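# Park each gripper beside a different red ball

## Task

Finish with each of the two red balls lying very close to the grasp point of its own gripper (one ball per gripper). Neither gripper may be holding or carrying anything at the end, both stands must still be standing upright, and the balls must stay where they are without the robot supporting them.

## Robot and tools

Robot: two six-joint arms, left_arm and right_arm, mounted on opposite sides of a table. Each ends in a parallel two-finger gripper. The grasp point of a gripper is its end_effector_position, the spot midway between the finger pads, roughly 3 to 4 cm back from the fingertips. The fingers extend along the gripper's +x axis and open and close along its y axis.

Frame: every pose uses one shared scene frame. Its origin is the table centre, +z is up, and the table surface is at z = +0.020 m. left_arm's base is on the +y side at (+0.153, +0.447, +0.112), right_arm's on the -y side at (+0.141, -0.443, +0.105). The names left and right do not match image sides. Positions are in metres, orientations are quaternions written w first (qw, qx, qy, qz).

Row layout: every motion command uses rows of 16 plain numbers, always covering both arms even if only one should move: left_arm x, y, z, qw, qx, qy, qz, opening, then right_arm x, y, z, qw, qx, qy, qz, opening. x, y, z and the quaternion are an absolute target pose for that gripper's grasp point in the scene frame, not an offset. Opening runs from -1 to 1: +1 is fully open (0.088 m), the empty fingers touch near -0.80, and values below that close no further. Closing fully takes at least about 0.5 s.

Tools:
- execute_actions(actions): a list of actions; each action is a list of up to 15 rows, one row per 1/30 s control step; a short action repeats its final row until 15 steps pass. An empty list only returns the current state and images. A target more than 0.6 m from the gripper's current position along any of its own axes gets the action rejected for both arms; if the first action is malformed or fails that test, nothing runs.
- move(target, speed, blocking): target is one 16-number row as above. Both grippers travel in straight lines and finish together, over 0.5 to 10 s; speed is each path's top speed in m/s (0.002 to 0.5, default 0.25; turning up to twice that in rad/s). Openings are applied at the start. Paths ignore obstacles and the other arm, and grippers may lag, drift or overshoot speed, notably with a stretched arm. Faster moves and targets set deeper past a contact press harder. With blocking=false you get control back after 0.5 s; other motion calls are refused until the move has ended (use wait or stop).
- wait(seconds): 0 to 10 s, arms keep their last command; returns early if a running move finishes.
- stop(): brakes a running move; braking needs room, the fingers keep moving.
- zoom_image(camera, region): enlarged crop of the latest image; camera is cam_high, cam_low, cam_left_wrist or cam_right_wrist; region [x0, y0, x1, y1] in pixels, at most 504 by 504. Images are 672x504.
- read_manual(section): licence texts only, moves nothing.
- finished_scene(scene): ends the current scene (integer) and reports success; irreversible, so the goal must already hold stably.

Controller behaviour: each control step the commanded pose is limited to 70 mm and 16 degrees from the measured pose, then reached by damped inverse kinematics, favouring position over orientation. Far targets therefore need several actions, and after an action an arm goes at most to its last clipped pose. Friction can leave the gripper short or slightly tilted, and tiny moves may not happen, so check the reported pose after each move and correct. To keep an orientation, resend the same intended quaternion rather than copying the reported one. To hold an arm still, resend its full last pose and opening. Joint ranges (rad): waist -3.054 to 3.054, shoulder 0 to 3.142, elbow 0 to 2.356, wrist pitch and wrist yaw -1.571 to 1.571, wrist roll -3.142 to 3.142.

Results: a state line per arm gives grasp-point position, quaternion and velocities (reported positions can be off, more at long reach). grip_measured is the finger opening on the command scale; it may be about 1 mm off and reads up to 0.061 narrower while squeezing. Hand target lines show where each arm is being driven. Step readings list positions; HELD marks steps where an arm's command was held back. A pose unreachable line means the clearance check altered or blocked that arm's command. A move adds a move: line with its ending (done, off_target, moving, held, fault), which limits applied (paced = target clipped; held = some steps blocked, after which the arm may jump faster), and each gripper's distance from its target. MOTOR HOT appears from 50 °C; at 95 °C an OVER-TEMPERATURE FAULT holds the arm, and it can go limp if it does not cool.

Gripping: command an opening about 0.07 under grip_measured for a firm hold, less for a gentle one. Parts thinner than about 3 mm get weaker grip. Pads push about 34 to 49 N and can spike on first contact.

Avoid: knocking anything off the table, tipping the stands, dropping balls, slamming or pressing hard, and any contact between the two arms. Contact torque at a joint's load limit (waist 17.2, shoulder 21.3, elbow 21.3, wrist pitch 5.61, wrist yaw 5.59, wrist roll 5.24 N m, held weight included) stops that arm for 10 s. Loose objects or held parts may be nudged unexpectedly. At the end, release the balls so they rest on their own and leave each open gripper with its grasp point right at one ball.

Each tool is called after ">>>" as name([rows], argument=value, ...), one row to a line, values as JSON.

## Session

>>> execute_actions(actions=[])

Scene clock: 0.00 s.
left_arm: end_effector_position=(+0.1047, +0.1090, +0.2251) grip_measured=+0.995 end_effector_quat_wxyz=(+0.618, +0.358, +0.174, -0.678) end_effector_velocity=(+0.001, +0.004, -0.005) end_effector_angular_velocity=(+0.025, -0.006, +0.008) | right_arm: end_effector_position=(-0.3315, -0.2666, +0.2783) grip_measured=+1.000 end_effector_quat_wxyz=(+0.176, -0.404, -0.261, +0.859) end_effector_velocity=(-0.000, -0.000, +0.002) end_effector_angular_velocity=(+0.020, -0.005, +0.010)
Joint positions: left_arm=[-0.378  1.318  0.704 -0.177 -0.176  0.119  0.088] | right_arm=[ 1.265  1.854  1.417 -0.259  0.35  -0.556  0.088]
Joint velocities: left_arm=[-0.002  0.002 -0.002 -0.022 -0.007 -0.007 -0.   ] | right_arm=[ 0.002 -0.002 -0.002  0.007  0.007 -0.022  0.   ]
Motor temperatures (°C, as the motors report them): left_arm=[26 27 30 28 26 27] | right_arm=[28 28 29 29 29 28]
Heat: left arm: hottest elbow 30 °C (+0.0 °C/min); right arm: hottest elbow 29 °C (+0.0 °C/min).
Hand target (left_arm): +0.105, +0.109, +0.225; +0.618, +0.358, +0.174, -0.678
Hand target (right_arm): -0.332, -0.267, +0.278; +0.176, -0.404, -0.261, +0.859

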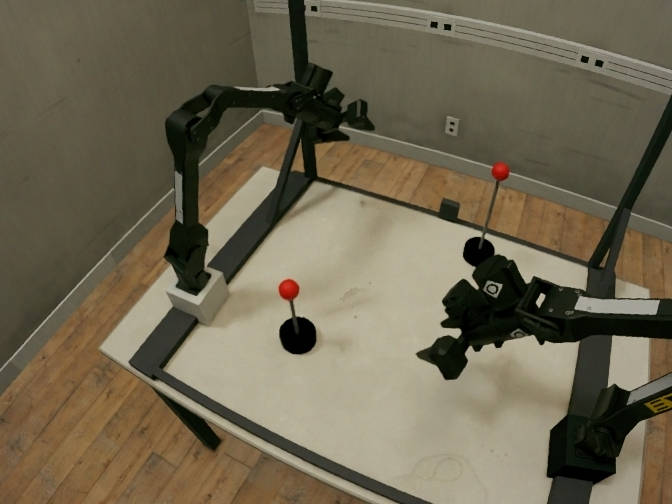

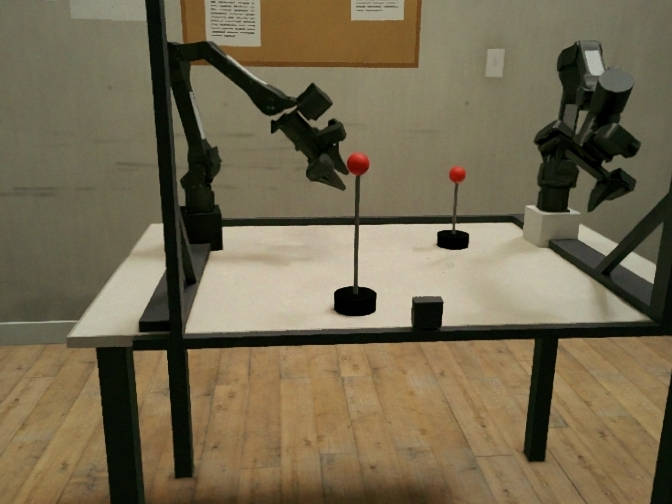

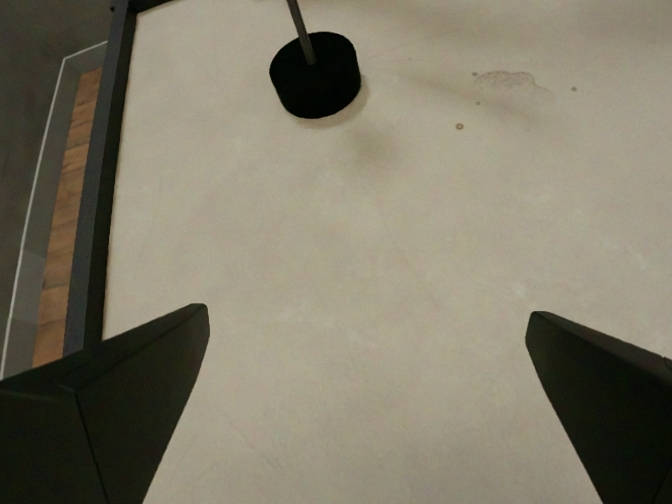

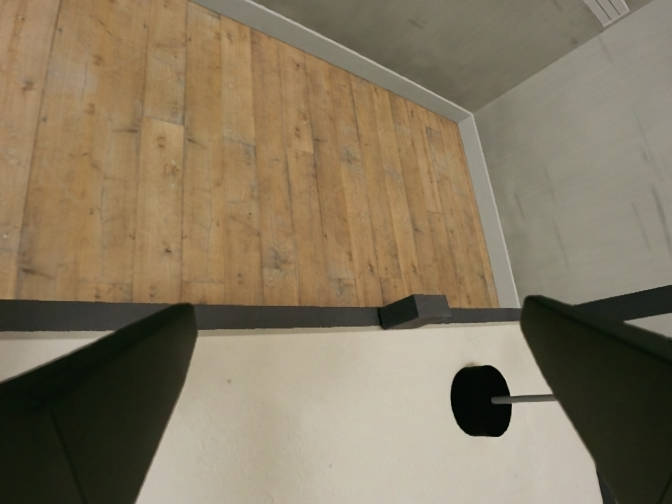

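>>> move(target=[-0.194,0.184,0.295,0.319,0,0,-0.948,1,0.122,-0.264,0.314,0.579,-0.372,0.335,0.643,1], speed=0.3)

Scene clock: 8.43 s.
left_arm: end_effector_position=(-0.1909, +0.1848, +0.2967) grip_measured=+0.995 end_effector_quat_wxyz=(+0.321, -0.002, +0.005, -0.947) end_effector_velocity=(-0.000, -0.000, -0.005) end_effector_angular_velocity=(+0.008, -0.022, +0.005) | right_arm: end_effector_position=(+0.1220, -0.2648, +0.3135) grip_measured=+1.000 end_effector_quat_wxyz=(+0.578, -0.373, +0.339, +0.642) end_effector_velocity=(+0.002, -0.001, +0.000) end_effector_angular_velocity=(-0.002, +0.001, +0.016)
Joint positions: left_arm=[-1.08   1.644  0.599  1.046 -0.003 -0.01   0.088] | right_arm=[ 0.052  0.827  0.999 -1.229 -0.004  0.001  0.088]
Joint velocities: left_arm=[-0.002  0.002  0.002 -0.022 -0.007  0.007 -0.   ] | right_arm=[-0.027 -0.002  0.002 -0.007 -0.022 -0.037  0.   ]
Motor temperatures (°C, as the motors report them): left_arm=[26 28 32 29 26 27] | right_arm=[28 30 30 29 29 28]
Heat: left arm: hottest elbow 32 °C (+14.2 °C/min); right arm: hottest shoulder 30 °C (+7.1 °C/min).
Hand target (left_arm): -0.194, +0.185, +0.295; -0.318, +0.001, -0.003, +0.948
Hand target (right_arm): +0.122, -0.264, +0.315; +0.576, -0.372, +0.339, +0.643
Off the commanded pose (left_arm): 0.004 m, 1 deg.
Off the commanded pose (right_arm): 0.001 m, 1 deg.
move: done

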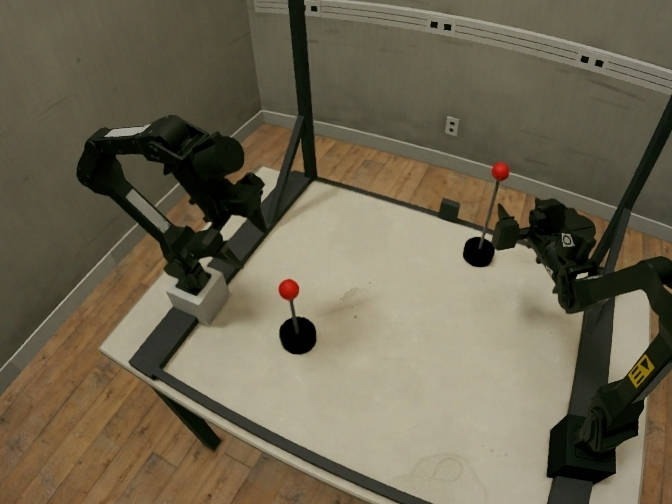

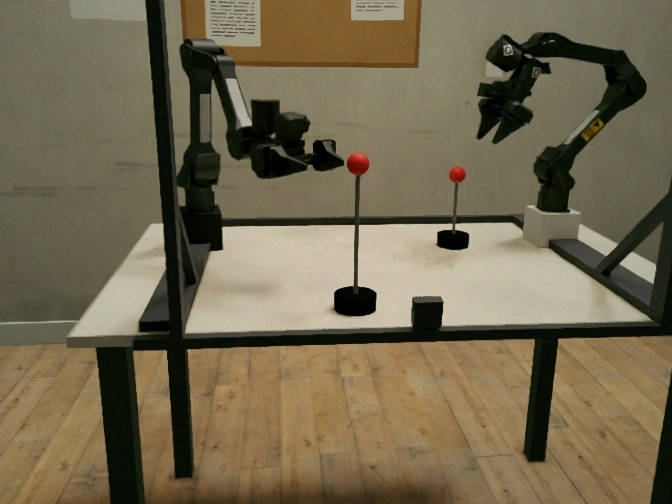

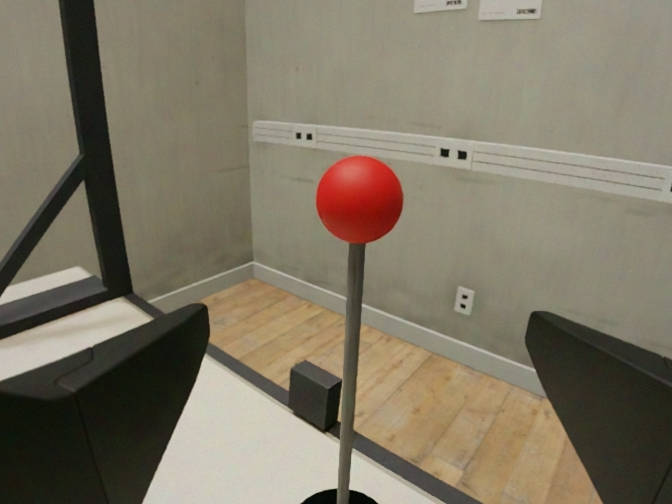

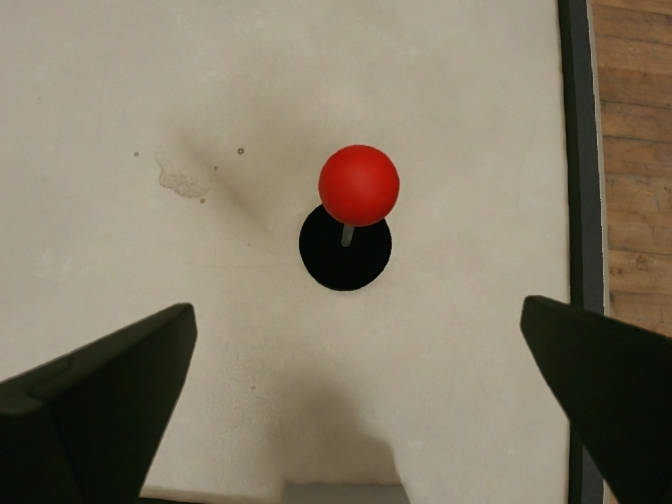

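>>> move(target=[-0.260,0.137,0.307,0.319,0,0,-0.948,1,0.122,-0.204,0.239,0.579,-0.372,0.335,0.643,1], speed=0.2)

Scene clock: 11.90 s.
left_arm: end_effector_position=(-0.2563, +0.1377, +0.3115) grip_measured=+0.995 end_effector_quat_wxyz=(+0.319, -0.005, +0.000, -0.948) end_effector_velocity=(-0.001, -0.000, +0.000) end_effector_angular_velocity=(+0.007, +0.003, +0.015) | right_arm: end_effector_position=(+0.1221, -0.2029, +0.2443) grip_measured=+1.000 end_effector_quat_wxyz=(+0.583, -0.368, +0.330, +0.645) end_effector_velocity=(-0.001, +0.001, -0.001) end_effector_angular_velocity=(+0.003, -0.005, +0.020)
Joint positions: left_arm=[-1.084  1.87   0.955  0.924 -0.003 -0.004  0.088] | right_arm=[ 0.019  0.999  0.765 -0.799 -0.014 -0.03   0.088]
Joint velocities: left_arm=[-0.007  0.002  0.007 -0.007 -0.022 -0.007 -0.   ] | right_arm=[-0.002  0.002 -0.002  0.007 -0.007 -0.022  0.   ]
Motor temperatures (°C, as the motors report them): left_arm=[26 28 32 30 26 27] | right_arm=[28 30 31 29 29 28]
Heat: left arm: hottest elbow 32 °C (+10.1 °C/min); right arm: hottest elbow 31 °C (+10.1 °C/min).
Hand target (left_arm): -0.260, +0.137, +0.307; -0.319, -0.000, -0.000, +0.948
Hand target (right_arm): +0.122, -0.204, +0.239; +0.579, -0.372, +0.335, +0.643
Off the commanded pose (left_arm): 0.006 m, 1 deg.
Off the commanded pose (right_arm): 0.005 m, 1 deg.
move: done

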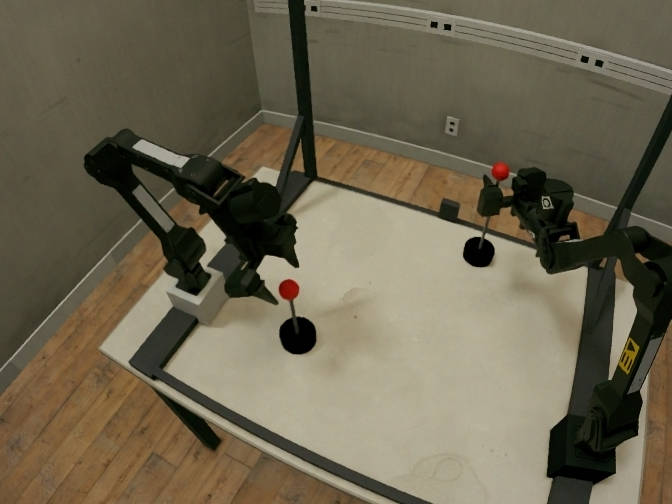

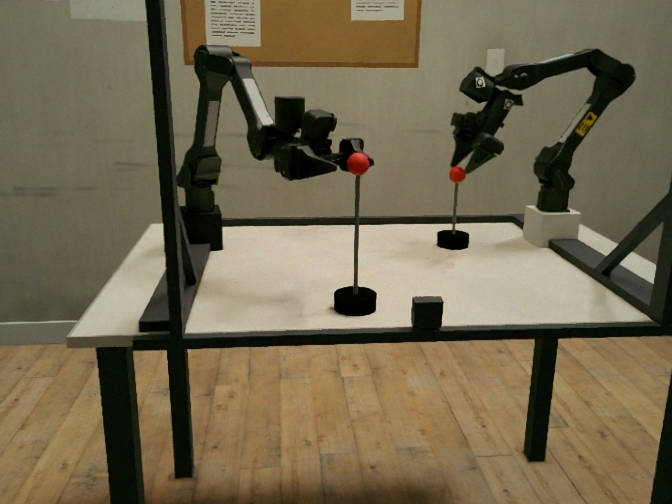

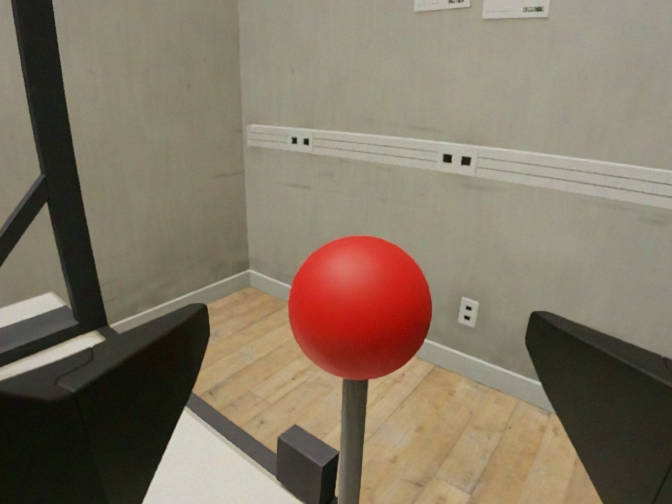

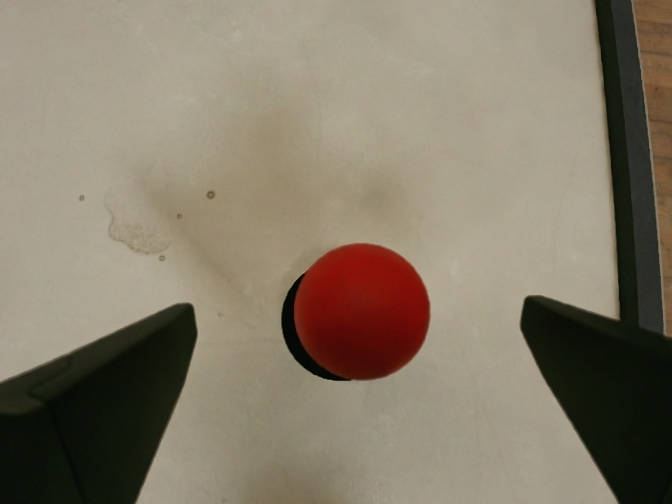

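>>> move(target=[-0.290,0.114,0.307,0.319,0,0,-0.948,1,0.122,-0.185,0.199,0.579,-0.372,0.335,0.643,1], speed=0.1)

Scene clock: 15.30 s.
left_arm: end_effector_position=(-0.2866, +0.1148, +0.3129) grip_measured=+0.995 end_effector_quat_wxyz=(+0.319, -0.006, +0.000, -0.948) end_effector_velocity=(-0.003, +0.001, +0.000) end_effector_angular_velocity=(+0.007, +0.002, -0.010) | right_arm: end_effector_position=(+0.1218, -0.1828, +0.2049) grip_measured=+1.000 end_effector_quat_wxyz=(+0.583, -0.367, +0.329, +0.645) end_effector_velocity=(-0.000, -0.002, -0.003) end_effector_angular_velocity=(-0.016, -0.006, +0.020)
Joint positions: left_arm=[-1.084  1.988  1.131  0.868 -0.003 -0.004  0.088] | right_arm=[ 0.012  1.109  0.659 -0.582 -0.018 -0.036  0.088]
Joint velocities: left_arm=[-0.002  0.002  0.007 -0.007  0.007 -0.007  0.   ] | right_arm=[-0.002  0.007 -0.002 -0.007 -0.007 -0.022  0.   ]
Motor temperatures (°C, as the motors report them): left_arm=[26 29 33 30 26 27] | right_arm=[28 30 31 30 29 28]
Heat: left arm: hottest elbow 33 °C (+11.8 °C/min); right arm: hottest elbow 31 °C (+7.8 °C/min).
Hand target (left_arm): -0.290, +0.114, +0.307; -0.319, +0.000, +0.000, +0.948
Hand target (right_arm): +0.122, -0.185, +0.199; +0.579, -0.372, +0.335, +0.643
Off the commanded pose (left_arm): 0.007 m, 1 deg.
Off the commanded pose (right_arm): 0.006 m, 1 deg.
move: done

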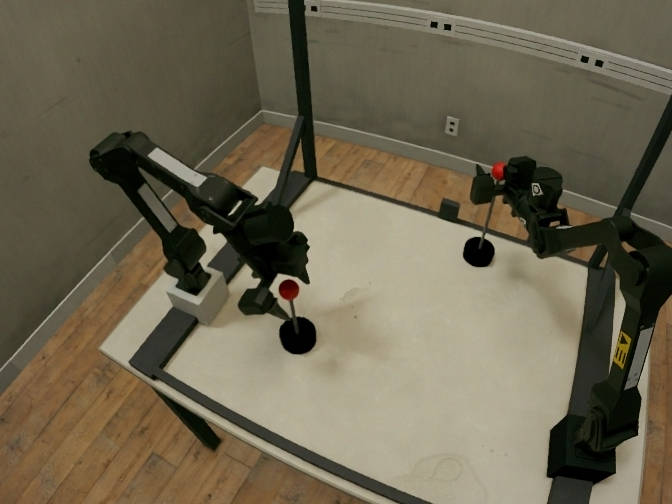

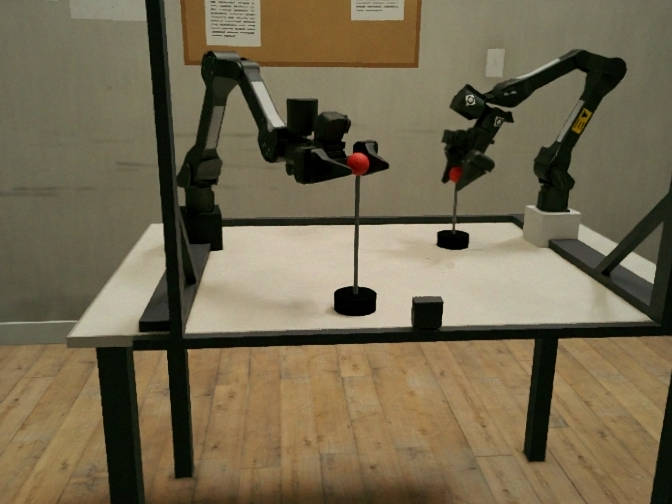

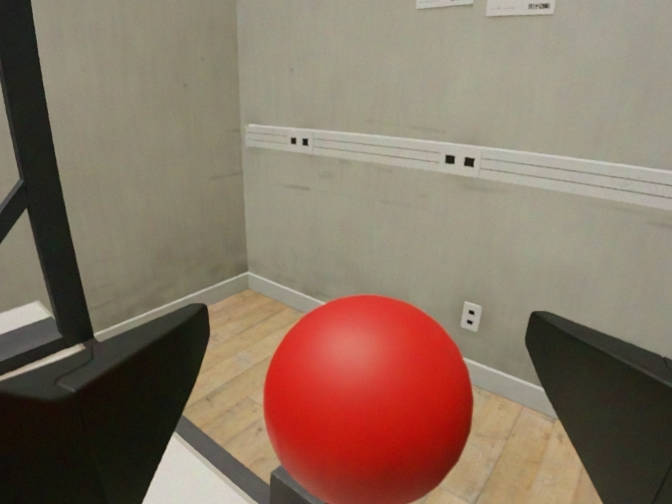

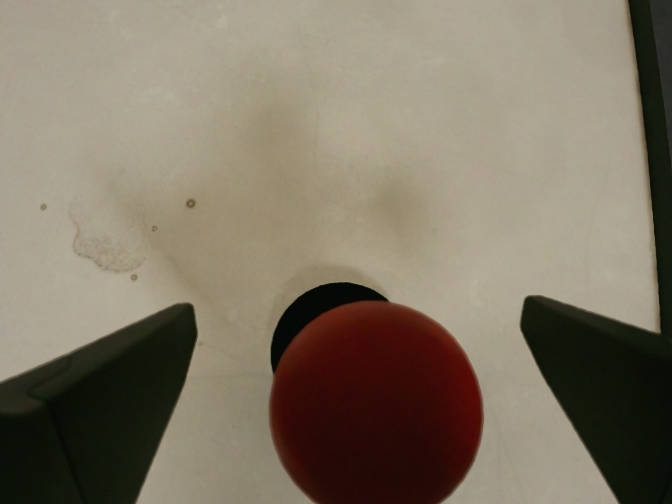

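Both match the scene 1 views of a centred ball.

>>> finished_scene(scene=2)

The scene is finished: the task was done.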